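# Flip the sand core end for end in its mould seat

## Task

Reverse the long sand core in the mould so its rounded nose rests in the semicircular notch and the core is fully seated, then release it.

## Robot and tools

ROBOT. Two arms, left_arm and right_arm, each with six joints (in this order: waist, shoulder, elbow, wrist pitch, wrist yaw, wrist roll) and a two-finger gripper. The fingers point along the gripper's +z axis and close along its y axis. The reported hand point sits between the finger pads, roughly 1 cm short of the tips. Occasionally an outside force may jerk a held part or shove a loose one.

FRAME. All reported positions share one scene frame: origin on the table surface midway between the arms, +x out across the table, +z up, left_arm on the +y side. The arm names do not correspond to image left or right. Printed hand positions are in metres with orientation as a wxyz quaternion, and can be slightly wrong, more so when the arm is stretched out.

execute_actions. Argument actions is a list holding zero or one item. An empty list ({"actions": []}) commands nothing and just reports the state. An item with "rows" (1 to 15 rows) and optional "steps" (1 to 15, default 15) is a motion; each step lasts 1/30 s, rows are used one per step, and the final row repeats if steps outnumber rows. An item with only "steps" (up to 300) is a wait that returns once that many steps have elapsed since the previous result, counting the time spent composing the reply. Optional "pictures" (true/false) controls whether camera images come back; they do by default. A rejected call sends nothing to the robot.

ROW LAYOUT. Every row is one list of 14 numbers, each in [-1, 1], covering both arms even if one stays still: left_arm's six joint values then its gripper opening, then the same seven for right_arm. Joint values are offsets, not poses: they are measured from the joint angles shown in the most recent result that lists them (before any such result in the scene, and for later calls within the same reply, from wherever the arm is when the action begins), never from the preceding row. Scale: 1.0 equals 1.202 rad for waist, 1.258 shoulder, 1.238 elbow, 2.073 wrist pitch, 2.022 for both wrist yaw and wrist roll. Stated joint ranges (rad): waist -2.618 to 3.054, shoulder 0.000 to 3.142, elbow 0.000 to 3.142, wrist pitch -1.571 to 1.571, wrist yaw -1.571 to 1.571, wrist roll -2.094 to 2.094. The true stops may differ by up to 0.036 rad either way; a request more than 0.036 rad beyond a stated end is refused, and a request past the true stop is clipped there, with a "joint sent to its limit" note (possibly referring to an earlier, still-running action). No note does not prove there is room left. The gripper opening is absolute: +1 fully open, -1 closed.

MOTION RULES. Each step, a joint's target may lead its measured angle by at most 0.202 rad (waist), 0.258 (shoulder), 0.238 (elbow), 0.573 (wrist pitch), 0.522 (wrist yaw and roll); big moves therefore take several steps. If the targets would move a gripper over 70 mm from where it is, all that arm's targets are pulled back proportionally. Sending zeros does not freeze an arm: it steers back to the reference angles and the arm may droop each action. To hold position, use the first call of a reply to command the offsets that return to the desired angles, then zeros afterwards, increasing the correction if a joint keeps falling short. Between calls the arms keep heading for the last target until they all nearly stop or a step is HELD; the simulation keeps running while you think.

RESULT LINES. The state line gives each hand's position and quaternion. Joint positions / Joint velocities list, per arm, the six joints (rad, rad/s) and then the finger-pad gap (m, m/s; 0.094 m is fully open). grip_measured is the measured opening on the command scale; each gripper's reading may be off by about 1 mm, consistently. "joint command not followed" means a clearance check altered or blocked joint targets on some steps, while the rest of the row still ran. HELD flags steps where all or part of your row was not sent. Joint torques follow the joint order without the gripper; they are total drive output, nonzero even in free air, with per-arm offset, scale and noise. MOTOR HOT appears from 75 °C; at 90 °C that arm halts for 10 s, and at 100 °C that arm goes limp and drops; these halts show as OVER-TEMPERATURE FAULT. Holding loads heats motors, even while idle.

GRIPPING. Away from ±1, fingers move to where grip_measured would equal your command. To keep hold, command roughly 0.03 below grip_measured for a firm grip, a smaller margin for a gentler one. Pad force tops out near 50 to 62 N (lower on some grippers; less on parts under about 2 mm thick), with a brief harder spike on contact.

CAMERAS. cam_high, cam_low, cam_left_wrist and cam_right_wrist, each 504x504. Calibrations are listed with intrinsics K, distortion, and T_world_to_cam mapping scene-frame points to camera coordinates; the wrist cameras are fisheye and follow their hand. Actual cameras may deviate a little. zoom_image takes camera (one of those names) and region [x0, y0, x1, y1] in pixels of that camera's latest image, origin top-left, at most 504 by 504, and returns an enlarged view.

finished_scene. Argument scene is the number of the current scene; it ends that scene permanently and reports whether the goal was met; the next scene's task then appears. Only call it once the core is seated and released and will stay put. Replying without any tool call ends everything.

AVOID. Dropping or knocking anything off the table, collisions or hard pressing between the arms, slamming or shoving parts hard, slips, and overheating motors. Smooth, economical motion is preferred.

Each tool is called after "Request:" as name(argument=value, ...) on one line, values as JSON.

## Session

Request:
execute_actions(actions=[])

Scene clock: 0.00 s of 5200.00 s.
left_arm: end_effector_position=(+0.0738, +0.0126, +0.0998) grip_measured=+1.000 end_effector_quat_wxyz=(-0.257, -0.285, +0.915, -0.125) | right_arm: end_effector_position=(+0.1601, -0.1132, +0.2588) grip_measured=+1.000 end_effector_quat_wxyz=(+0.536, -0.246, +0.797, +0.128)
Joint positions: left_arm=[-1.064  1.826  1.364 -0.995  0.57  -1.631  0.094] | right_arm=[ 1.094  0.759  0.771 -0.527  0.65   0.265  0.094]
Joint velocities: left_arm=[ 0.002 -0.002 -0.007  0.022 -0.066 -0.007  0.   ] | right_arm=[-0.017  0.012  0.002 -0.051  0.022 -0.081  0.   ]
Joint torques (N m, as the arm reports them, + toward a larger angle): no reading
Motor temperatures (°C, as the motors report them): left_arm=[26 25 27 25 28 26] | right_arm=[27 27 26 29 27 25]

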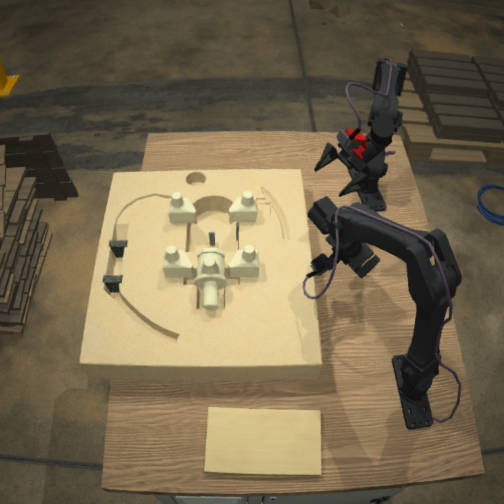

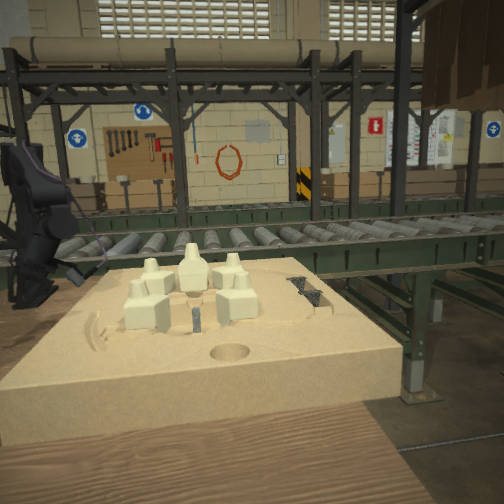

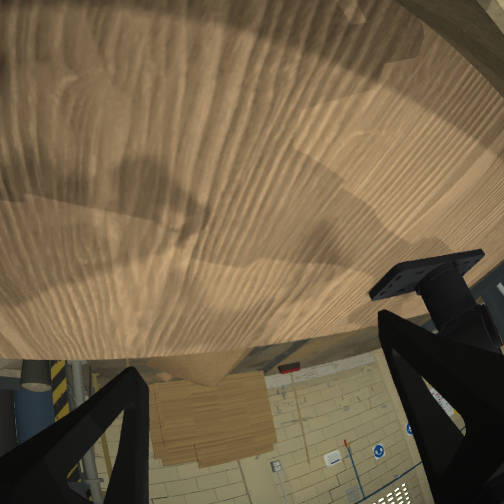

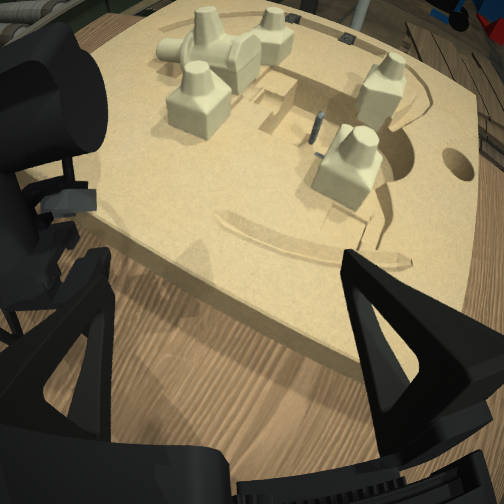

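Request:
zoom_image(camera="cam_high", region=[140, 160, 300, 320])

Request:
zoom_image(camera="cam_right_wrist", region=[140, 0, 420, 220])

Request:
zoom_image(camera="cam_low", region=[110, 230, 280, 350])

Region (140, 160, 300, 320) of cam_high's 504x504 image, scaled by 3.150, with more detail than that image has.

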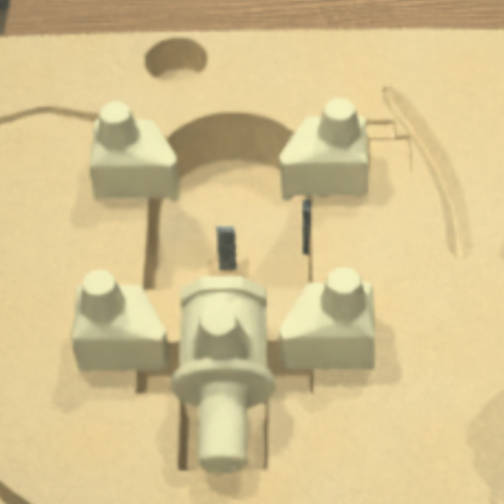

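Region (140, 0, 420, 220) of cam_right_wrist's 504x504 image, scaled by 1.800, with more detail than that image has; it fills the top 396 rows of this view, and the rest is white.

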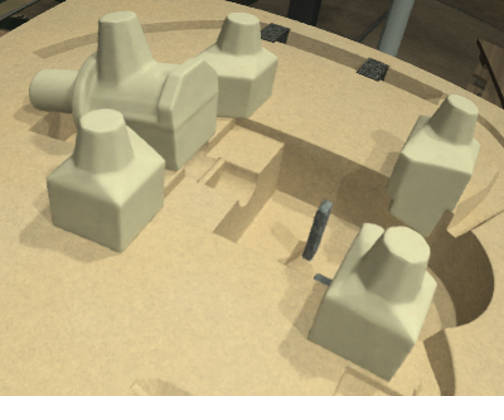

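Region (110, 230, 280, 350) of cam_low's 504x504 image, scaled by 2.965, with more detail than that image has; it fills the top 356 rows of this view, and the rest is white.

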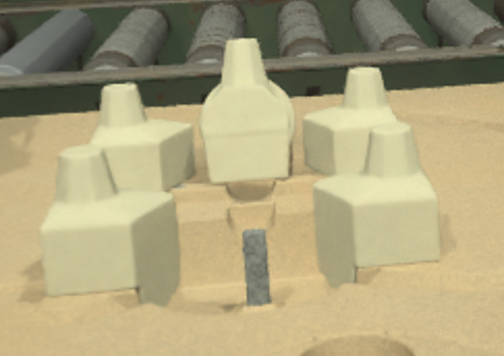

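Request:
execute_actions(actions=[{"rows":[[0.1,-0.15,0.2,-0.1,-0.28,0,1,-0.9,-0.3,-0.3,0,0,0,1]]}], pictures=false)

Request:
execute_actions(actions=[{"steps":25}], pictures=false)

Request:
execute_actions(actions=[{"rows":[[0.47,0.3,0.3,-0.12,0,0.6,1,0,0,0,0,0,0,1]]}], pictures=false)

Request:
execute_actions(actions=[{"steps":40}])

Scene clock: 5.23 s of 5200.00 s.
left_arm: end_effector_position=(+0.1928, +0.0741, +0.2047) grip_measured=+1.000 end_effector_quat_wxyz=(+0.035, -0.360, +0.914, -0.185) | right_arm: end_effector_position=(+0.2042, -0.3729, +0.1739) grip_measured=+1.000 end_effector_quat_wxyz=(+0.529, +0.158, +0.822, -0.141)
Joint positions: left_arm=[-0.94   1.63   1.604 -1.17   0.05  -1.631  0.094] | right_arm=[ 0.105  0.396  0.397 -0.526  0.644  0.264  0.094]
Joint velocities: left_arm=[ 0.007  0.085 -0.012 -0.198 -0.242 -0.007  0.   ] | right_arm=[-1.766  0.007 -0.017 -0.066  0.022  0.051  0.   ]
Joint torques (N m, as the arm reports them, + toward a larger angle): left_arm=[-0.3  -6.81  6.65  1.   -0.12 -0.04] | right_arm=[ 1.29  0.01  8.59  1.51  0.22 -0.01]
Motor temperatures (°C, as the motors report them): left_arm=[26 26 28 26 28 26] | right_arm=[27 27 27 30 27 25]
Steps of this call (steps 1 to 90: nothing new was sent; then 1.73 s passed at rest; steps 91 to 105: all 15 steps of this action). Readings (joint positions):
91: left_arm=[-1.061 1.823 1.377 -1.011 0.538 -1.631] | right_arm=[1.072 0.735 0.744 -0.501 0.639 0.263]
92: left_arm=[-1.053 1.820 1.399 -1.038 0.488 -1.631] | right_arm=[1.017 0.676 0.685 -0.476 0.634 0.263]
94: left_arm=[-1.022 1.793 1.452 -1.071 0.392 -1.631] | right_arm=[0.893 0.528 0.555 -0.482 0.639 0.263]
98: left_arm=[-0.959 1.704 1.556 -1.119 0.200 -1.631] | right_arm=[0.607 0.396 0.406 -0.526 0.644 0.263]
105: the state above

Scene clock: 6.07 s of 5200.00 s.
left_arm: end_effector_position=(+0.1941, +0.0815, +0.2000) grip_measured=+1.000 end_effector_quat_wxyz=(+0.046, -0.364, +0.915, -0.165) | right_arm: end_effector_position=(+0.1987, -0.3934, +0.1743) grip_measured=+1.000 end_effector_quat_wxyz=(+0.522, +0.195, +0.813, -0.167)
Joint positions: left_arm=[-0.94   1.637  1.604 -1.193  0.018 -1.631  0.094] | right_arm=[ 0.017  0.396  0.397 -0.526  0.65   0.264  0.094]
Joint velocities: left_arm=[-0.002  0.002 -0.007 -0.022 -0.051 -0.095  0.   ] | right_arm=[-0.017  0.002 -0.017 -0.022  0.081 -0.007  0.   ]
Joint torques (N m, as the arm reports them, + toward a larger angle): left_arm=[-0.3  -6.79  6.66  0.87 -0.14 -0.01] | right_arm=[-0.42  0.12  8.65  1.54  0.21  0.  ]
Motor temperatures (°C, as the motors report them): left_arm=[26 26 28 26 28 26] | right_arm=[27 27 27 30 27 25]
Steps of this call (steps 1 to 25: the robot went on to your last target). Readings (joint positions):
1: left_arm=[-0.940 1.632 1.604 -1.175 0.043 -1.631] | right_arm=[0.056 0.396 0.397 -0.526 0.647 0.264]
2: left_arm=[-0.940 1.635 1.604 -1.179 0.037 -1.631] | right_arm=[0.029 0.396 0.397 -0.526 0.650 0.264]
4: left_arm=[-0.940 1.636 1.604 -1.185 0.030 -1.631] | right_arm=[0.017 0.396 0.397 -0.526 0.650 0.264]
8: left_arm=[-0.940 1.637 1.604 -1.191 0.022 -1.631] | right_arm=[0.017 0.396 0.397 -0.526 0.650 0.264]
25: the state above

Scene clock: 6.57 s of 5200.00 s.
left_arm: end_effector_position=(+0.3493, +0.2607, +0.1338) grip_measured=+1.000 end_effector_quat_wxyz=(+0.017, -0.152, +0.988, -0.012) | right_arm: end_effector_position=(+0.1987, -0.3934, +0.1743) grip_measured=+1.000 end_effector_quat_wxyz=(+0.522, +0.195, +0.813, -0.167)
Joint positions: left_arm=[-0.327  2.058  1.938 -1.409  0.008 -0.563  0.094] | right_arm=[ 0.017  0.396  0.397 -0.526  0.65   0.264  0.094]
Joint velocities: left_arm=[-0.002 -0.12   0.1   -0.168 -0.095  0.857  0.   ] | right_arm=[ 0.002  0.017  0.012  0.022  0.022 -0.051  0.   ]
Joint torques (N m, as the arm reports them, + toward a larger angle): left_arm=[ -4.06 -13.     8.22   0.5    0.23   0.08] | right_arm=[-0.03  1.04  8.4   1.55  0.2  -0.01]
Motor temperatures (°C, as the motors report them): left_arm=[26 26 28 26 28 26] | right_arm=[27 27 27 30 27 25]
Steps of this call (steps 1 to 15: all 15 steps of this action). Readings (joint positions):
1: left_arm=[-0.923 1.663 1.639 -1.239 0.028 -1.570] | right_arm=[0.017 0.396 0.397 -0.526 0.650 0.264]
2: left_arm=[-0.889 1.716 1.714 -1.300 0.038 -1.487] | right_arm=[0.017 0.396 0.397 -0.526 0.650 0.264]
4: left_arm=[-0.792 1.837 1.843 -1.327 0.039 -1.335] | right_arm=[0.017 0.396 0.397 -0.526 0.650 0.264]
8: left_arm=[-0.584 2.009 1.929 -1.336 0.038 -1.014] | right_arm=[0.017 0.396 0.397 -0.526 0.650 0.264]
15: the state above

Scene clock: 7.90 s of 5200.00 s.
left_arm: end_effector_position=(+0.3379, +0.2410, +0.1432) grip_measured=+1.000 end_effector_quat_wxyz=(+0.016, -0.058, +0.998, -0.016) | right_arm: end_effector_position=(+0.1987, -0.3934, +0.1743) grip_measured=+1.000 end_effector_quat_wxyz=(+0.522, +0.195, +0.813, -0.167)
Joint positions: left_arm=[-0.378  2.04   1.949 -1.438  0.018 -0.425  0.094] | right_arm=[ 0.017  0.396  0.397 -0.526  0.65   0.264  0.094]
Joint velocities: left_arm=[ 0.007 -0.002 -0.007 -0.051 -0.066  0.051  0.   ] | right_arm=[-0.007  0.002 -0.002 -0.037 -0.007 -0.022  0.   ]
Joint torques (N m, as the arm reports them, + toward a larger angle): left_arm=[  0.23 -11.9    7.76   0.47   0.     0.05] | right_arm=[-0.03  1.06  8.41  1.55  0.21 -0.02]
Motor temperatures (°C, as the motors report them): left_arm=[26 27 28 26 28 26] | right_arm=[27 27 27 30 27 25]
Steps of this call (steps 1 to 30: the robot went on to your last target; steps 31 to 40: nothing new was sent). Readings (joint positions):
1: left_arm=[-0.331 2.054 1.941 -1.415 0.007 -0.536] | right_arm=[0.017 0.396 0.397 -0.526 0.650 0.264]
2: left_arm=[-0.340 2.050 1.944 -1.420 0.008 -0.514] | right_arm=[0.017 0.396 0.397 -0.526 0.650 0.264]
4: left_arm=[-0.361 2.043 1.947 -1.426 0.011 -0.481] | right_arm=[0.017 0.396 0.397 -0.526 0.650 0.264]
8: left_arm=[-0.378 2.040 1.949 -1.433 0.018 -0.447] | right_arm=[0.017 0.396 0.397 -0.526 0.650 0.264]
40: the state above
All arms were judged still, so your last target was given up. Only a new action makes them travel on or press farther. Fingers that are still opening or closing keep moving.
camera_calibration (this result's frames):
cam_left_wrist: T_world_to_cam=[[-0.166045, -0.984691, 0.053037, 0.290328], [-0.900058, 0.173309, 0.399825, 0.244381], [-0.402896, 0.0186524, -0.915056, 0.369745], [0, 0, 0, 1]] pos_world=[0.417133, 0.236633, 0.22523]
cam_right_wrist: T_world_to_cam=[[-0.580476, -0.813435, 0.0370339, -0.220151], [-0.742846, 0.510379, -0.433236, 0.438143], [0.333508, -0.278993, -0.900519, 0.0998185], [0, 0, 0, 1]] pos_world=[0.16439, -0.374848, 0.287861]

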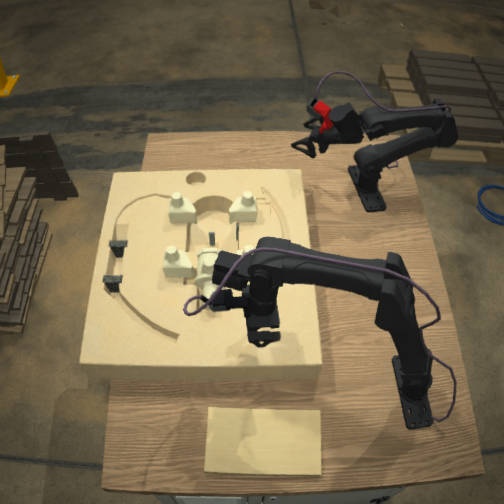

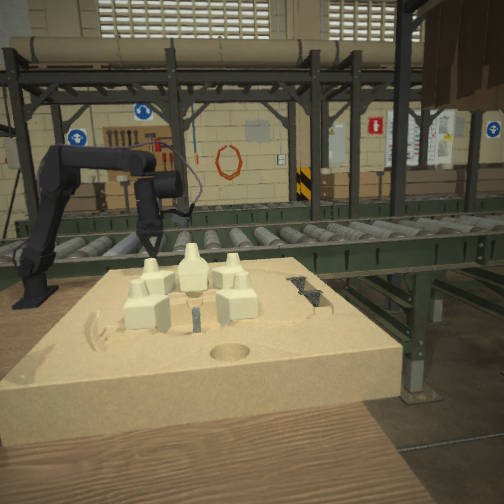

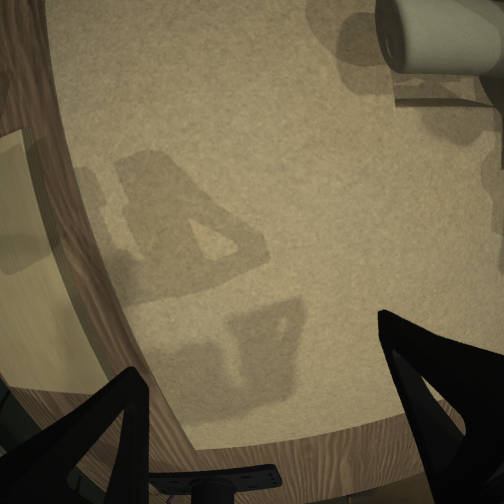

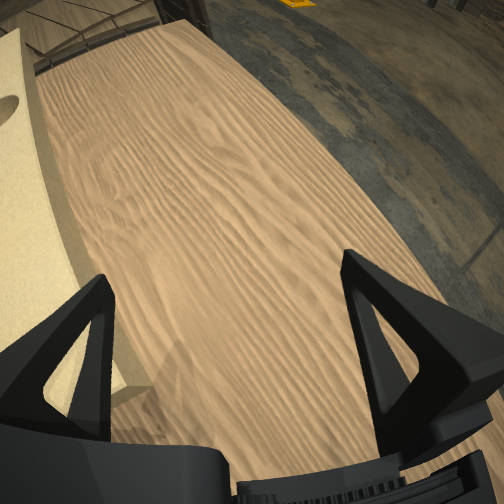

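Request:
execute_actions(actions=[{"rows":[[0.05,-0.05,0.04,0.3,0,0.21,0.6,0,0,0,0,0,0,1]]}], pictures=false)

Request:
execute_actions(actions=[{"steps":15}], pictures=false)

Request:
execute_actions(actions=[{"rows":[[-0.17,0,0.02,0,0,0,0.6,0,0,0,0,0,0,1]]}], pictures=false)

Request:
execute_actions(actions=[{"steps":20}])

Scene clock: 13.27 s of 5200.00 s.
left_arm: end_effector_position=(+0.4740, +0.2300, +0.2169) grip_measured=+0.602 end_effector_quat_wxyz=(+0.327, +0.105, +0.938, -0.056) | right_arm: end_effector_position=(+0.1987, -0.3934, +0.1743) grip_measured=+1.000 end_effector_quat_wxyz=(+0.522, +0.195, +0.813, -0.167)
Joint positions: left_arm=[-0.32   2.003  1.973 -0.866  0.019 -0.033  0.075] | right_arm=[ 0.017  0.396  0.397 -0.526  0.65   0.264  0.094]
Joint velocities: left_arm=[ 0.007 -0.061  0.017  0.344  0.007  0.11  -0.001] | right_arm=[ 0.002 -0.017 -0.007 -0.022 -0.007  0.022  0.   ]
Joint torques (N m, as the arm reports them, + toward a larger angle): left_arm=[  0.16 -12.08   8.43   1.38   0.     0.07] | right_arm=[-0.04  1.04  8.42  1.56  0.2  -0.02]
Motor temperatures (°C, as the motors report them): left_arm=[26 28 28 26 28 26] | right_arm=[27 27 28 31 27 25]
Steps of this call (steps 1 to 90: nothing new was sent; then 1.87 s passed at rest; steps 91 to 105: all 15 steps of this action). Readings (joint positions):
91: left_arm=[-0.376 2.039 1.949 -1.416 0.019 -0.391] | right_arm=[0.017 0.396 0.397 -0.526 0.650 0.264]
92: left_arm=[-0.371 2.039 1.949 -1.362 0.020 -0.344] | right_arm=[0.017 0.396 0.397 -0.526 0.650 0.264]
94: left_arm=[-0.356 2.038 1.949 -1.236 0.020 -0.265] | right_arm=[0.017 0.396 0.397 -0.526 0.650 0.264]
98: left_arm=[-0.329 2.032 1.954 -1.032 0.020 -0.135] | right_arm=[0.017 0.396 0.397 -0.526 0.650 0.264]
105: the state above

Scene clock: 13.77 s of 5200.00 s.
left_arm: end_effector_position=(+0.4789, +0.2288, +0.2229) grip_measured=+0.602 end_effector_quat_wxyz=(+0.342, +0.117, +0.931, -0.053) | right_arm: end_effector_position=(+0.1987, -0.3934, +0.1743) grip_measured=+1.000 end_effector_quat_wxyz=(+0.522, +0.195, +0.813, -0.167)
Joint positions: left_arm=[-0.32   2.001  1.974 -0.838  0.019 -0.007  0.075] | right_arm=[ 0.017  0.396  0.397 -0.526  0.65   0.264  0.094]
Joint velocities: left_arm=[-0.002 -0.017 -0.007 -0.051 -0.007  0.051  0.   ] | right_arm=[-0.002  0.012 -0.007 -0.051  0.066 -0.037  0.   ]
Joint torques (N m, as the arm reports them, + toward a larger angle): left_arm=[  0.13 -12.21   8.51   1.55  -0.01   0.  ] | right_arm=[-0.03  1.04  8.42  1.55  0.21 -0.01]
Motor temperatures (°C, as the motors report them): left_arm=[26 28 28 26 28 26] | right_arm=[27 27 28 31 27 25]
Steps of this call (steps 1 to 15: the robot went on to your last target). Readings (joint positions):
1: left_arm=[-0.320 2.001 1.974 -0.857 0.019 -0.028] | right_arm=[0.017 0.396 0.397 -0.526 0.650 0.264]
2: left_arm=[-0.320 2.001 1.974 -0.851 0.019 -0.024] | right_arm=[0.017 0.396 0.397 -0.526 0.650 0.264]
4: left_arm=[-0.320 2.001 1.974 -0.844 0.019 -0.017] | right_arm=[0.017 0.396 0.397 -0.526 0.650 0.264]
8: left_arm=[-0.320 2.001 1.974 -0.840 0.019 -0.011] | right_arm=[0.017 0.396 0.397 -0.526 0.650 0.264]
15: the state above

Scene clock: 14.27 s of 5200.00 s.
left_arm: end_effector_position=(+0.4381, +0.1213, +0.2206) grip_measured=+0.602 end_effector_quat_wxyz=(+0.331, +0.216, +0.914, -0.091) | right_arm: end_effector_position=(+0.1987, -0.3934, +0.1743) grip_measured=+1.000 end_effector_quat_wxyz=(+0.522, +0.195, +0.813, -0.167)
Joint positions: left_arm=[-0.532  2.004  1.974 -0.841  0.025 -0.007  0.075] | right_arm=[ 0.017  0.396  0.397 -0.526  0.65   0.264  0.094]
Joint velocities: left_arm=[ 0.178  0.007  0.002 -0.037 -0.066 -0.022 -0.001] | right_arm=[-0.012 -0.007  0.002 -0.007  0.066 -0.022  0.   ]
Joint torques (N m, as the arm reports them, + toward a larger angle): left_arm=[ -0.38 -10.85   8.51   1.37   0.03  -0.02] | right_arm=[-0.02  1.04  8.41  1.55  0.21 -0.01]
Motor temperatures (°C, as the motors report them): left_arm=[26 28 28 26 28 26] | right_arm=[27 27 28 32 27 25]
Steps of this call (steps 1 to 15: all 15 steps of this action). Readings (joint positions):
1: left_arm=[-0.331 2.001 1.974 -0.838 0.013 -0.007] | right_arm=[0.017 0.396 0.397 -0.526 0.650 0.264]
2: left_arm=[-0.349 2.001 1.974 -0.838 0.004 -0.008] | right_arm=[0.017 0.396 0.397 -0.526 0.650 0.264]
4: left_arm=[-0.418 2.001 1.974 -0.838 0.000 -0.008] | right_arm=[0.017 0.396 0.397 -0.526 0.650 0.264]
8: left_arm=[-0.549 2.004 1.974 -0.839 0.021 -0.007] | right_arm=[0.017 0.396 0.397 -0.526 0.650 0.264]
15: the state above

Scene clock: 14.93 s of 5200.00 s.
left_arm: end_effector_position=(+0.4406, +0.1263, +0.2206) grip_measured=+0.602 end_effector_quat_wxyz=(+0.331, +0.211, +0.915, -0.088) | right_arm: end_effector_position=(+0.1987, -0.3934, +0.1743) grip_measured=+1.000 end_effector_quat_wxyz=(+0.522, +0.195, +0.813, -0.167)
Joint positions: left_arm=[-0.523  2.004  1.974 -0.841  0.02  -0.007  0.075] | right_arm=[ 0.017  0.396  0.397 -0.526  0.65   0.264  0.094]
Joint velocities: left_arm=[ 0.007  0.007  0.002  0.022 -0.037  0.051  0.001] | right_arm=[-0.007 -0.012 -0.007  0.051 -0.037 -0.037  0.   ]
Joint torques (N m, as the arm reports them, + toward a larger angle): left_arm=[ -0.07 -10.82   8.58   1.4   -0.01  -0.02] | right_arm=[-0.04  1.04  8.42  1.56  0.21 -0.01]
Motor temperatures (°C, as the motors report them): left_arm=[26 28 28 26 28 26] | right_arm=[27 27 28 32 27 25]
Steps of this call (steps 1 to 15: the robot went on to your last target; steps 16 to 20: nothing new was sent). Readings (joint positions):
1: left_arm=[-0.527 2.004 1.974 -0.841 0.023 -0.007] | right_arm=[0.017 0.396 0.397 -0.526 0.650 0.264]
2: left_arm=[-0.524 2.004 1.974 -0.841 0.022 -0.007] | right_arm=[0.017 0.396 0.397 -0.526 0.650 0.264]
4: left_arm=[-0.523 2.004 1.974 -0.841 0.020 -0.007] | right_arm=[0.017 0.396 0.397 -0.526 0.650 0.264]
8: left_arm=[-0.523 2.004 1.974 -0.841 0.020 -0.007] | right_arm=[0.017 0.396 0.397 -0.526 0.650 0.264]
20: the state above
All arms were judged still, so your last target was given up. Only a new action makes them travel on or press farther. Fingers that are still opening or closing keep moving.
camera_calibration (this result's frames):
cam_left_wrist: T_world_to_cam=[[-0.636044, -0.759508, -0.136366, 0.410707], [-0.726086, 0.648894, -0.227455, 0.327385], [0.261241, -0.0456573, -0.964193, 0.210367], [0, 0, 0, 1]] pos_world=[0.443981, 0.109102, 0.333306]
cam_right_wrist: T_world_to_cam=[[-0.580476, -0.813435, 0.0370339, -0.220151], [-0.742846, 0.510379, -0.433236, 0.438143], [0.333508, -0.278993, -0.900519, 0.0998185], [0, 0, 0, 1]] pos_world=[0.16439, -0.374848, 0.287861]

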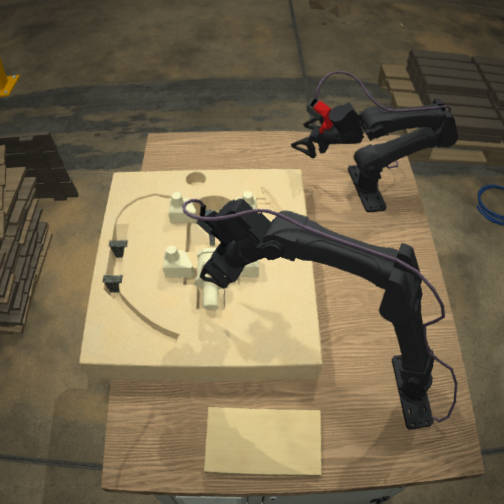

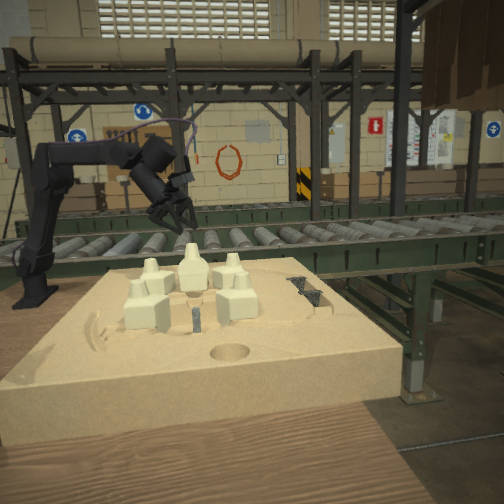

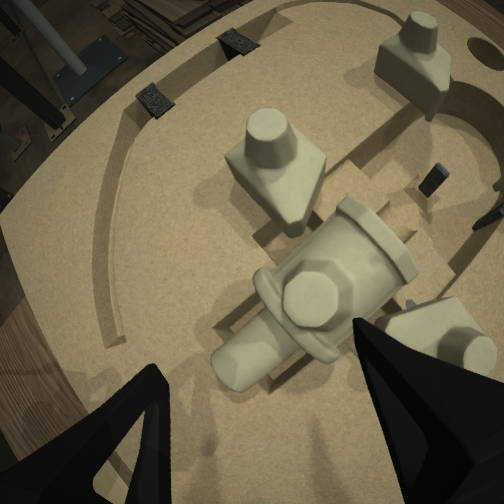

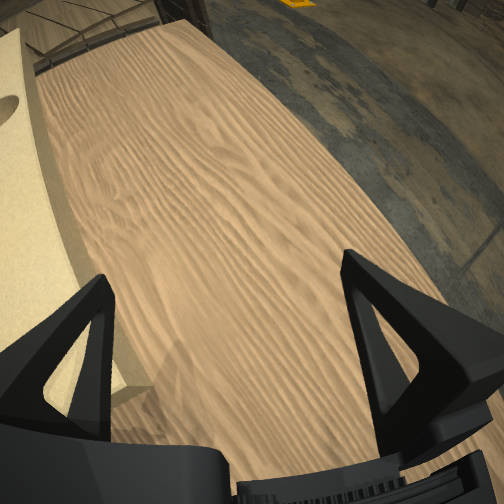

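Request:
execute_actions(actions=[{"rows":[[-0.035,0.035,-0.055,0.08,0,0,0.6,0,0,0,0,0,0,1]]}], pictures=false)

Request:
execute_actions(actions=[{"steps":15}])

Scene clock: 16.87 s of 5200.00 s.
left_arm: end_effector_position=(+0.4477, +0.0964, +0.1772) grip_measured=+0.602 end_effector_quat_wxyz=(+0.328, +0.231, +0.911, -0.094) | right_arm: end_effector_position=(+0.1987, -0.3934, +0.1743) grip_measured=+1.000 end_effector_quat_wxyz=(+0.522, +0.195, +0.813, -0.167)
Joint positions: left_arm=[-0.566  2.071  1.901 -0.704  0.019 -0.007  0.075] | right_arm=[ 0.017  0.396  0.397 -0.526  0.65   0.264  0.094]
Joint velocities: left_arm=[ 0.002 -0.002 -0.012 -0.007 -0.051 -0.066  0.   ] | right_arm=[-0.002  0.007 -0.017  0.051 -0.022 -0.007  0.   ]
Joint torques (N m, as the arm reports them, + toward a larger angle): left_arm=[  0.1  -12.93   7.     1.52   0.03  -0.03] | right_arm=[-0.02  1.05  8.43  1.56  0.21 -0.02]
Motor temperatures (°C, as the motors report them): left_arm=[26 28 29 27 28 26] | right_arm=[27 27 28 32 27 25]
Steps of this call (steps 1 to 43: nothing new was sent; steps 44 to 58: all 15 steps of this action). Readings (joint positions):
44: left_arm=[-0.526 2.006 1.964 -0.823 0.019 -0.007] | right_arm=[0.017 0.396 0.397 -0.526 0.650 0.264]
45: left_arm=[-0.530 2.007 1.950 -0.791 0.018 -0.007] | right_arm=[0.017 0.396 0.397 -0.526 0.650 0.264]
47: left_arm=[-0.545 2.023 1.930 -0.749 0.018 -0.007] | right_arm=[0.017 0.396 0.397 -0.526 0.650 0.264]
51: left_arm=[-0.565 2.062 1.907 -0.721 0.019 -0.007] | right_arm=[0.017 0.396 0.397 -0.526 0.650 0.264]
58: the state above

Scene clock: 17.37 s of 5200.00 s.
left_arm: end_effector_position=(+0.4489, +0.0958, +0.1784) grip_measured=+0.602 end_effector_quat_wxyz=(+0.332, +0.231, +0.910, -0.094) | right_arm: end_effector_position=(+0.1987, -0.3934, +0.1743) grip_measured=+1.000 end_effector_quat_wxyz=(+0.522, +0.195, +0.813, -0.167)
Joint positions: left_arm=[-0.566  2.071  1.901 -0.697  0.019 -0.007  0.075] | right_arm=[ 0.017  0.396  0.397 -0.526  0.65   0.264  0.094]
Joint velocities: left_arm=[-0.032 -0.002 -0.007  0.081  0.022 -0.051  0.   ] | right_arm=[-0.007 -0.007 -0.007 -0.007 -0.022 -0.051  0.   ]
Joint torques (N m, as the arm reports them, + toward a larger angle): left_arm=[  0.09 -12.97   7.03   1.55   0.01  -0.03] | right_arm=[-0.02  1.05  8.41  1.55  0.2  -0.02]
Motor temperatures (°C, as the motors report them): left_arm=[26 29 29 27 28 26] | right_arm=[27 27 28 32 27 25]
Steps of this call (steps 1 to 15: the robot went on to your last target). Readings (joint positions):
1: left_arm=[-0.566 2.071 1.901 -0.703 0.019 -0.007] | right_arm=[0.017 0.396 0.397 -0.526 0.650 0.264]
2: left_arm=[-0.566 2.071 1.901 -0.702 0.019 -0.007] | right_arm=[0.017 0.396 0.397 -0.526 0.650 0.264]
4: left_arm=[-0.566 2.071 1.901 -0.699 0.019 -0.007] | right_arm=[0.017 0.396 0.397 -0.526 0.650 0.264]
8: left_arm=[-0.566 2.071 1.901 -0.698 0.019 -0.007] | right_arm=[0.017 0.396 0.397 -0.526 0.650 0.264]
15: the state above
All arms were judged still, so your last target was given up. Only a new action makes them travel on or press farther. Fingers that are still opening or closing keep moving.
camera_calibration (this result's frames):
cam_left_wrist: T_world_to_cam=[[-0.666879, -0.732185, -0.138485, 0.398627], [-0.697145, 0.67867, -0.231077, 0.328413], [0.263177, -0.0575562, -0.963029, 0.166179], [0, 0, 0, 1]] pos_world=[0.451053, 0.0785492, 0.291128]
cam_right_wrist: T_world_to_cam=[[-0.580476, -0.813435, 0.0370339, -0.220151], [-0.742846, 0.510379, -0.433236, 0.438143], [0.333508, -0.278993, -0.900519, 0.0998185], [0, 0, 0, 1]] pos_world=[0.16439, -0.374848, 0.287861]

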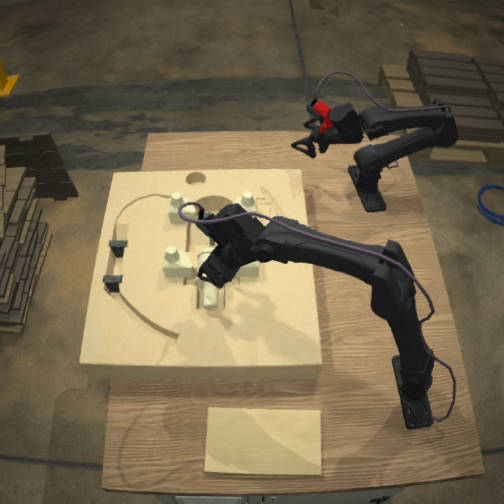

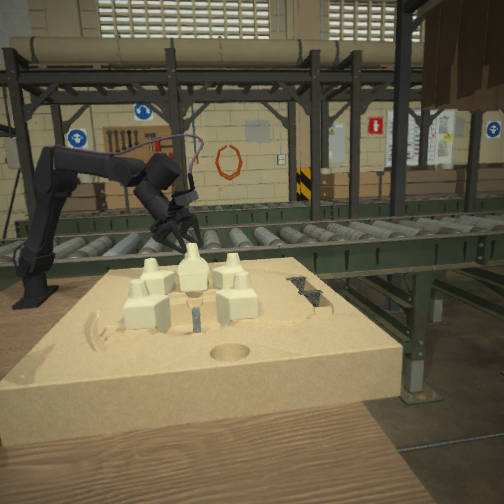

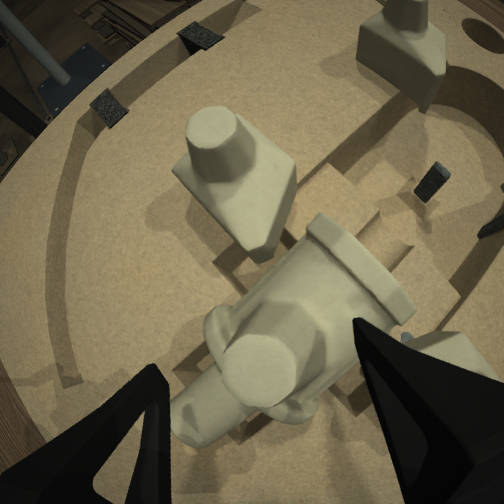

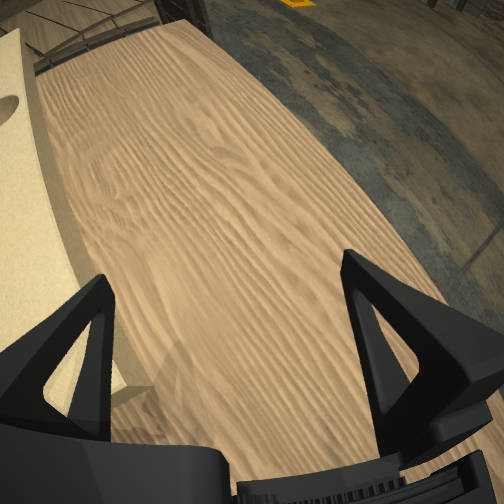

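Request:
execute_actions(actions=[{"rows":[[0.002,-0.025,-0.055,0.042,0,0,0.3,0,0,0,0,0,0,1]]}])

Request:
zoom_image(camera="cam_low", region=[130, 190, 260, 310])

Scene clock: 19.80 s of 5200.00 s.
left_arm: end_effector_position=(+0.4481, +0.0962, +0.1651) grip_measured=+0.302 end_effector_quat_wxyz=(+0.333, +0.231, +0.909, -0.095) | right_arm: end_effector_position=(+0.1987, -0.3934, +0.1743) grip_measured=+1.000 end_effector_quat_wxyz=(+0.522, +0.195, +0.813, -0.167)
Joint positions: left_arm=[-0.566  2.062  1.832 -0.634  0.019 -0.007  0.061] | right_arm=[ 0.017  0.396  0.397 -0.526  0.65   0.264  0.094]
Joint velocities: left_arm=[-0.002  0.002 -0.002 -0.022 -0.007  0.007 -0.001] | right_arm=[ 0.022 -0.012  0.007 -0.007  0.11   0.037  0.   ]
Joint torques (N m, as the arm reports them, + toward a larger angle): left_arm=[  0.25 -12.85   6.59   1.55   0.01  -0.03] | right_arm=[-0.03  1.03  8.42  1.55  0.21 -0.02]
Motor temperatures (°C, as the motors report them): left_arm=[26 29 29 27 28 26] | right_arm=[27 27 28 32 27 25]
Steps of this call (steps 1 to 58: nothing new was sent; steps 59 to 73: all 15 steps of this action). Readings (joint positions):
59: left_arm=[-0.566 2.069 1.890 -0.684 0.019 -0.007] | right_arm=[0.017 0.396 0.397 -0.526 0.650 0.264]
60: left_arm=[-0.566 2.064 1.873 -0.666 0.019 -0.007] | right_arm=[0.017 0.396 0.397 -0.526 0.650 0.264]
62: left_arm=[-0.566 2.062 1.850 -0.653 0.019 -0.007] | right_arm=[0.017 0.396 0.397 -0.526 0.650 0.264]
66: left_arm=[-0.566 2.062 1.832 -0.649 0.019 -0.007] | right_arm=[0.017 0.396 0.397 -0.526 0.650 0.264]
73: the state above
camera_calibration (this result's frames):
cam_left_wrist: T_world_to_cam=[[-0.666506, -0.732387, -0.139208, 0.396538], [-0.696521, 0.678331, -0.233934, 0.324685], [0.265759, -0.0589569, -0.962235, 0.152502], [0, 0, 0, 1]] pos_world=[0.449916, 0.079166, 0.277899]
cam_right_wrist: T_world_to_cam=[[-0.580476, -0.813435, 0.0370339, -0.220151], [-0.742846, 0.510379, -0.433236, 0.438143], [0.333508, -0.278993, -0.900519, 0.0998185], [0, 0, 0, 1]] pos_world=[0.16439, -0.374848, 0.287861]

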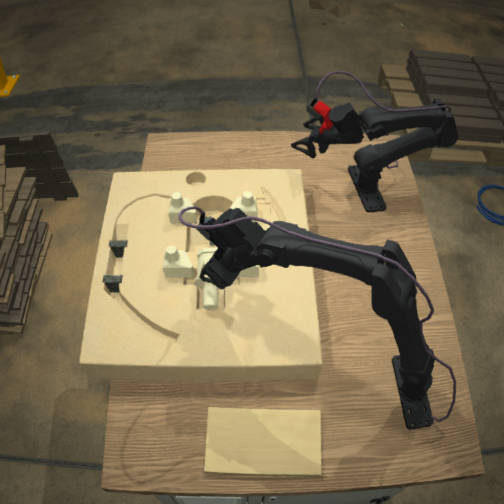

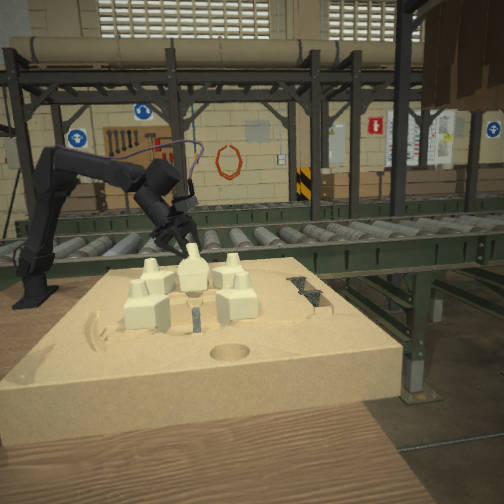

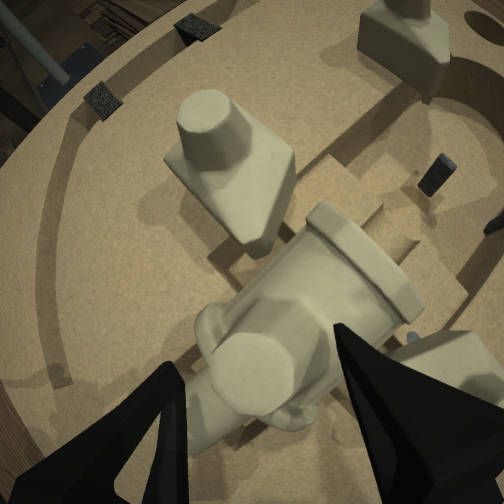

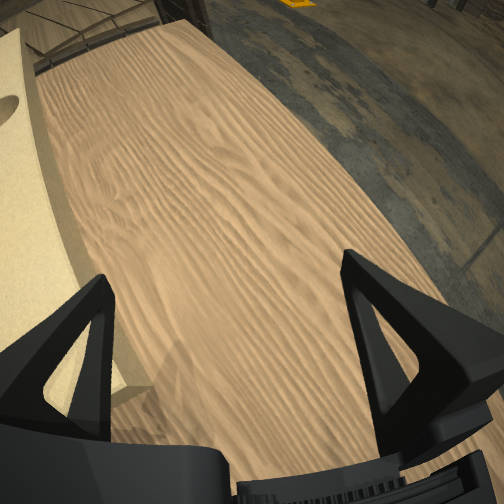

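Region (130, 190, 260, 310) of cam_low's 504x504 image, scaled by 3.877, with more detail than that image has; it fills the top 465 rows of this view, and the rest is white.

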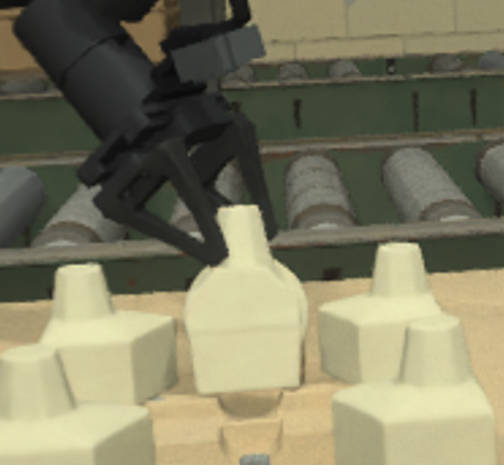

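Good height. Close.

Request:
execute_actions(actions=[{"rows":[[0.008,-0.018,0,0.008,0,0,0,0,0,0,0,0,0,1],[0.008,-0.018,0,0.008,0,0,-0.2,0,0,0,0,0,0,1],[0.008,-0.018,0,0.008,0,0,-0.2,0,0,0,0,0,0,1],[0.008,-0.018,0,0.008,0,0,-0.2,0,0,0,0,0,0,1],[0.008,-0.018,0,0.008,0,0,-0.2,0,0,0,0,0,0,1],[0.008,-0.018,0,0.008,0,0,-0.45,0,0,0,0,0,0,1]]}])

Scene clock: 21.23 s of 5200.00 s.
left_arm: end_effector_position=(+0.4465, +0.0926, +0.1655) grip_measured=-0.238 end_effector_quat_wxyz=(+0.332, +0.234, +0.908, -0.102) | right_arm: end_effector_position=(+0.1987, -0.3934, +0.1743) grip_measured=+1.000 end_effector_quat_wxyz=(+0.522, +0.195, +0.813, -0.167)
Joint positions: left_arm=[-0.569  2.062  1.832 -0.632  0.034 -0.007  0.036] | right_arm=[ 0.017  0.396  0.397 -0.526  0.65   0.264  0.094]
Joint velocities: left_arm=[-0.022 -0.007  0.002 -0.022 -0.037  0.051 -0.   ] | right_arm=[ 0.002 -0.012 -0.002 -0.022 -0.037 -0.037  0.   ]
Joint torques (N m, as the arm reports them, + toward a larger angle): left_arm=[  0.99 -12.81   6.61   1.5   -0.14  -0.03] | right_arm=[-0.02  1.04  8.41  1.56  0.21 -0.02]
Motor temperatures (°C, as the motors report them): left_arm=[26 29 29 27 28 26] | right_arm=[27 27 28 32 27 25]
Steps of this call (steps 1 to 15: the robot went on to your last target; steps 16 to 28: nothing new was sent; steps 29 to 43: all 15 steps of this action). Readings (joint positions):
29: left_arm=[-0.566 2.062 1.832 -0.631 0.019 -0.007] | right_arm=[0.017 0.396 0.397 -0.526 0.650 0.264]
30: left_arm=[-0.566 2.062 1.832 -0.630 0.028 -0.008] | right_arm=[0.017 0.396 0.397 -0.526 0.650 0.264]
32: left_arm=[-0.569 2.062 1.832 -0.632 0.033 -0.008] | right_arm=[0.017 0.396 0.397 -0.526 0.650 0.264]
36: left_arm=[-0.569 2.062 1.832 -0.632 0.034 -0.007] | right_arm=[0.017 0.396 0.397 -0.526 0.650 0.264]
43: the state above
camera_calibration (this result's frames):
cam_left_wrist: T_world_to_cam=[[-0.67592, -0.725589, -0.129045, 0.394773], [-0.689024, 0.684307, -0.238683, 0.322975], [0.261492, -0.0724154, -0.962485, 0.156257], [0, 0, 0, 1]] pos_world=[0.448513, 0.0767441, 0.278427]
cam_right_wrist: T_world_to_cam=[[-0.580476, -0.813435, 0.0370339, -0.220151], [-0.742846, 0.510379, -0.433236, 0.438143], [0.333508, -0.278993, -0.900519, 0.0998185], [0, 0, 0, 1]] pos_world=[0.16439, -0.374848, 0.287861]

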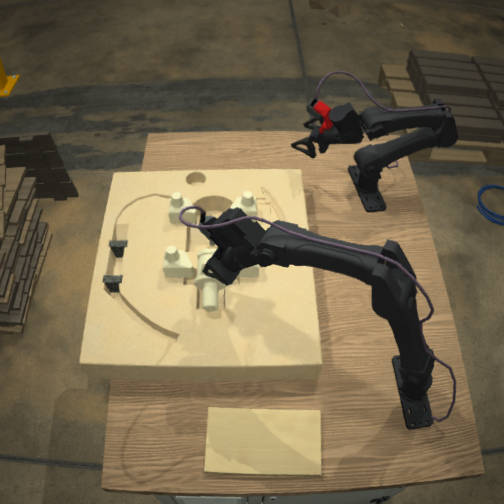

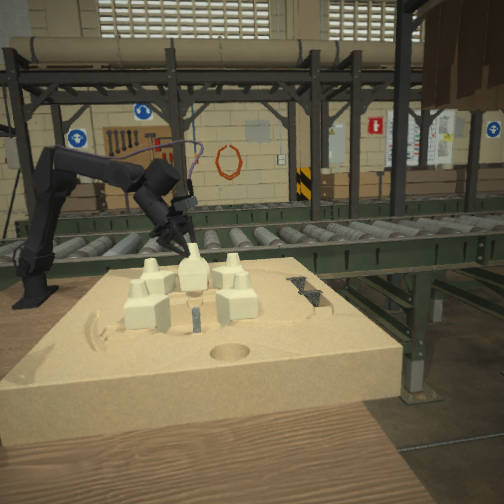

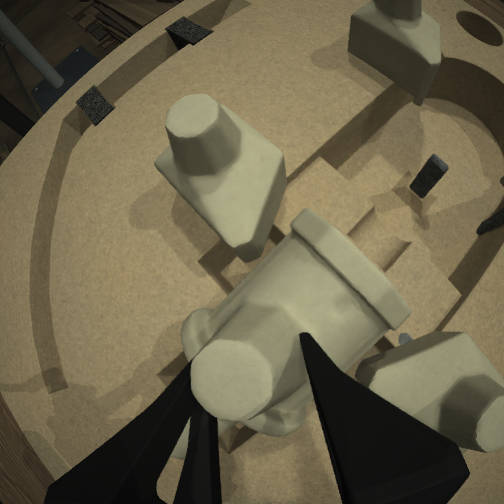

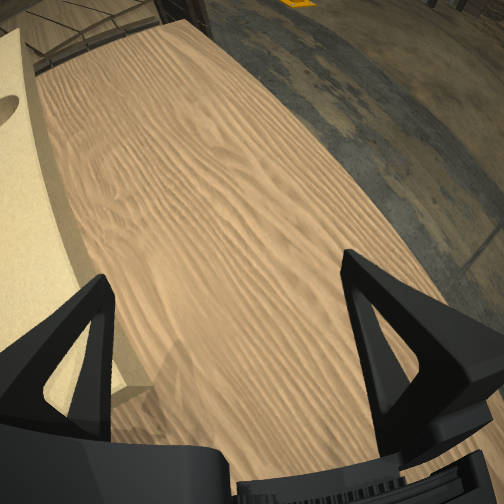

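Request:
execute_actions(actions=[{"rows":[[0.008,-0.018,0.045,-0.005,0,0,-0.1,0,0,0,0,0,0,1]]}], pictures=false)

Request:
execute_actions(actions=[{"rows":[[0,-0.018,0.015,0.005,0,0,-0.45,0,0,0,0,0,0,1]]}])

Request:
zoom_image(camera="cam_low", region=[130, 190, 260, 310])

Scene clock: 23.07 s of 5200.00 s.
left_arm: end_effector_position=(+0.4493, +0.0924, +0.1749) grip_measured=-0.102 end_effector_quat_wxyz=(+0.339, +0.233, +0.906, -0.104) | right_arm: end_effector_position=(+0.1987, -0.3934, +0.1743) grip_measured=+1.000 end_effector_quat_wxyz=(+0.522, +0.195, +0.813, -0.167)
Joint positions: left_arm=[-0.566  2.062  1.86  -0.645  0.034 -0.007  0.042] | right_arm=[ 0.017  0.396  0.397 -0.526  0.65   0.264  0.094]
Joint velocities: left_arm=[-0.017 -0.002 -0.017  0.081 -0.037  0.007 -0.001] | right_arm=[-0.002  0.007  0.007 -0.081 -0.037 -0.007  0.   ]
Joint torques (N m, as the arm reports them, + toward a larger angle): left_arm=[  0.58 -12.86   9.05   1.42   0.    -0.02] | right_arm=[-0.05  1.04  8.42  1.55  0.2  -0.02]
Motor temperatures (°C, as the motors report them): left_arm=[26 30 29 28 28 26] | right_arm=[27 27 28 33 27 25]
Steps of this call (steps 1 to 15: the robot went on to your last target; steps 16 to 40: nothing new was sent; steps 41 to 55: all 15 steps of this action). Readings (joint positions):
41: left_arm=[-0.569 2.062 1.836 -0.635 0.034 -0.007] | right_arm=[0.017 0.396 0.397 -0.526 0.650 0.264]
42: left_arm=[-0.569 2.062 1.842 -0.640 0.034 -0.007] | right_arm=[0.017 0.396 0.397 -0.526 0.650 0.264]
44: left_arm=[-0.567 2.062 1.853 -0.643 0.034 -0.007] | right_arm=[0.017 0.396 0.397 -0.526 0.650 0.264]
48: left_arm=[-0.566 2.062 1.860 -0.643 0.034 -0.007] | right_arm=[0.017 0.396 0.397 -0.526 0.650 0.264]
55: the state above

Scene clock: 23.57 s of 5200.00 s.
left_arm: end_effector_position=(+0.4489, +0.0921, +0.1747) grip_measured=-0.308 end_effector_quat_wxyz=(+0.338, +0.233, +0.906, -0.105) | right_arm: end_effector_position=(+0.1987, -0.3934, +0.1743) grip_measured=+1.000 end_effector_quat_wxyz=(+0.522, +0.195, +0.813, -0.167)
Joint positions: left_arm=[-0.566  2.062  1.86  -0.647  0.037 -0.008  0.033] | right_arm=[ 0.017  0.396  0.397 -0.526  0.65   0.264  0.094]
Joint velocities: left_arm=[ 0.002 -0.007 -0.007  0.007 -0.037 -0.022 -0.   ] | right_arm=[ 0.012  0.002  0.002  0.037 -0.007  0.051  0.   ]
Joint torques (N m, as the arm reports them, + toward a larger angle): left_arm=[ -0.02 -12.87   8.21   1.49   0.    -0.02] | right_arm=[-0.04  1.04  8.42  1.56  0.2  -0.01]
Motor temperatures (°C, as the motors report them): left_arm=[26 30 29 28 28 26] | right_arm=[27 27 28 33 27 25]
Steps of this call (steps 1 to 15: all 15 steps of this action). Readings (joint positions):
1: left_arm=[-0.566 2.062 1.860 -0.645 0.034 -0.007] | right_arm=[0.017 0.396 0.397 -0.526 0.650 0.264]
2: left_arm=[-0.566 2.062 1.860 -0.645 0.037 -0.007] | right_arm=[0.017 0.396 0.397 -0.526 0.650 0.264]
4: left_arm=[-0.566 2.062 1.860 -0.646 0.037 -0.007] | right_arm=[0.017 0.396 0.397 -0.526 0.650 0.264]
8: left_arm=[-0.566 2.062 1.860 -0.647 0.037 -0.008] | right_arm=[0.017 0.396 0.397 -0.526 0.650 0.264]
15: the state above
camera_calibration (this result's frames):
cam_left_wrist: T_world_to_cam=[[-0.674111, -0.727199, -0.129446, 0.396613], [-0.686848, 0.681612, -0.252277, 0.328895], [0.271688, -0.0811528, -0.958958, 0.16012], [0, 0, 0, 1]] pos_world=[0.449759, 0.077232, 0.28786]
cam_right_wrist: T_world_to_cam=[[-0.580476, -0.813435, 0.0370339, -0.220151], [-0.742846, 0.510379, -0.433236, 0.438143], [0.333508, -0.278993, -0.900519, 0.0998185], [0, 0, 0, 1]] pos_world=[0.16439, -0.374848, 0.287861]

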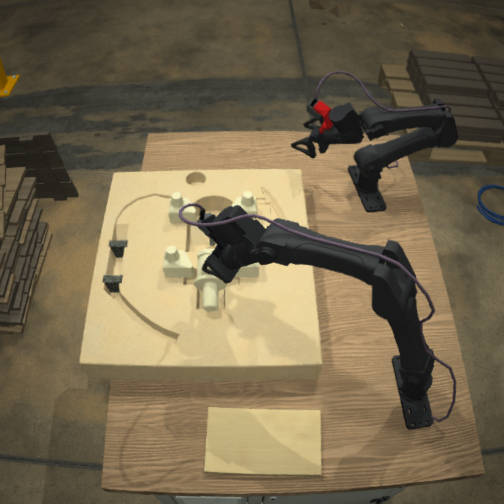

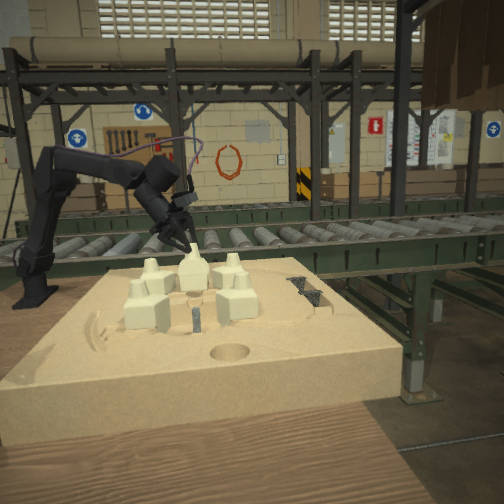

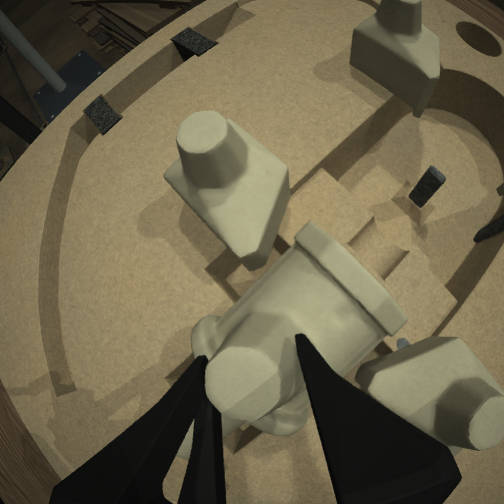

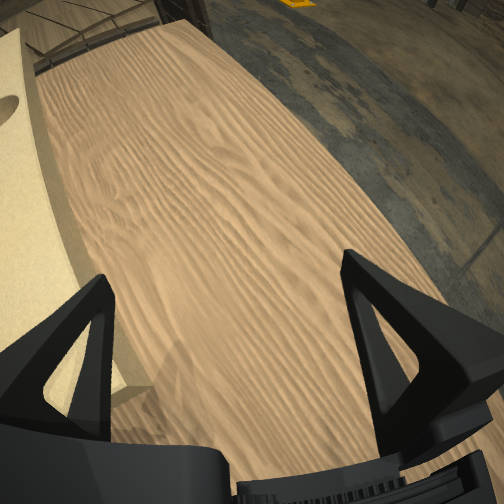

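Region (130, 190, 260, 310) of cam_low's 504x504 image, scaled by 3.877, with more detail than that image has; it fills the top 465 rows of this view, and the rest is white.

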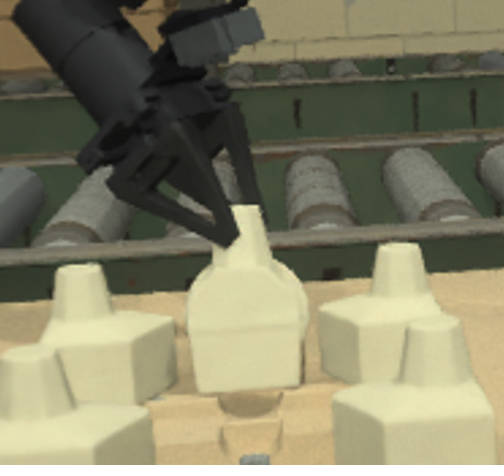

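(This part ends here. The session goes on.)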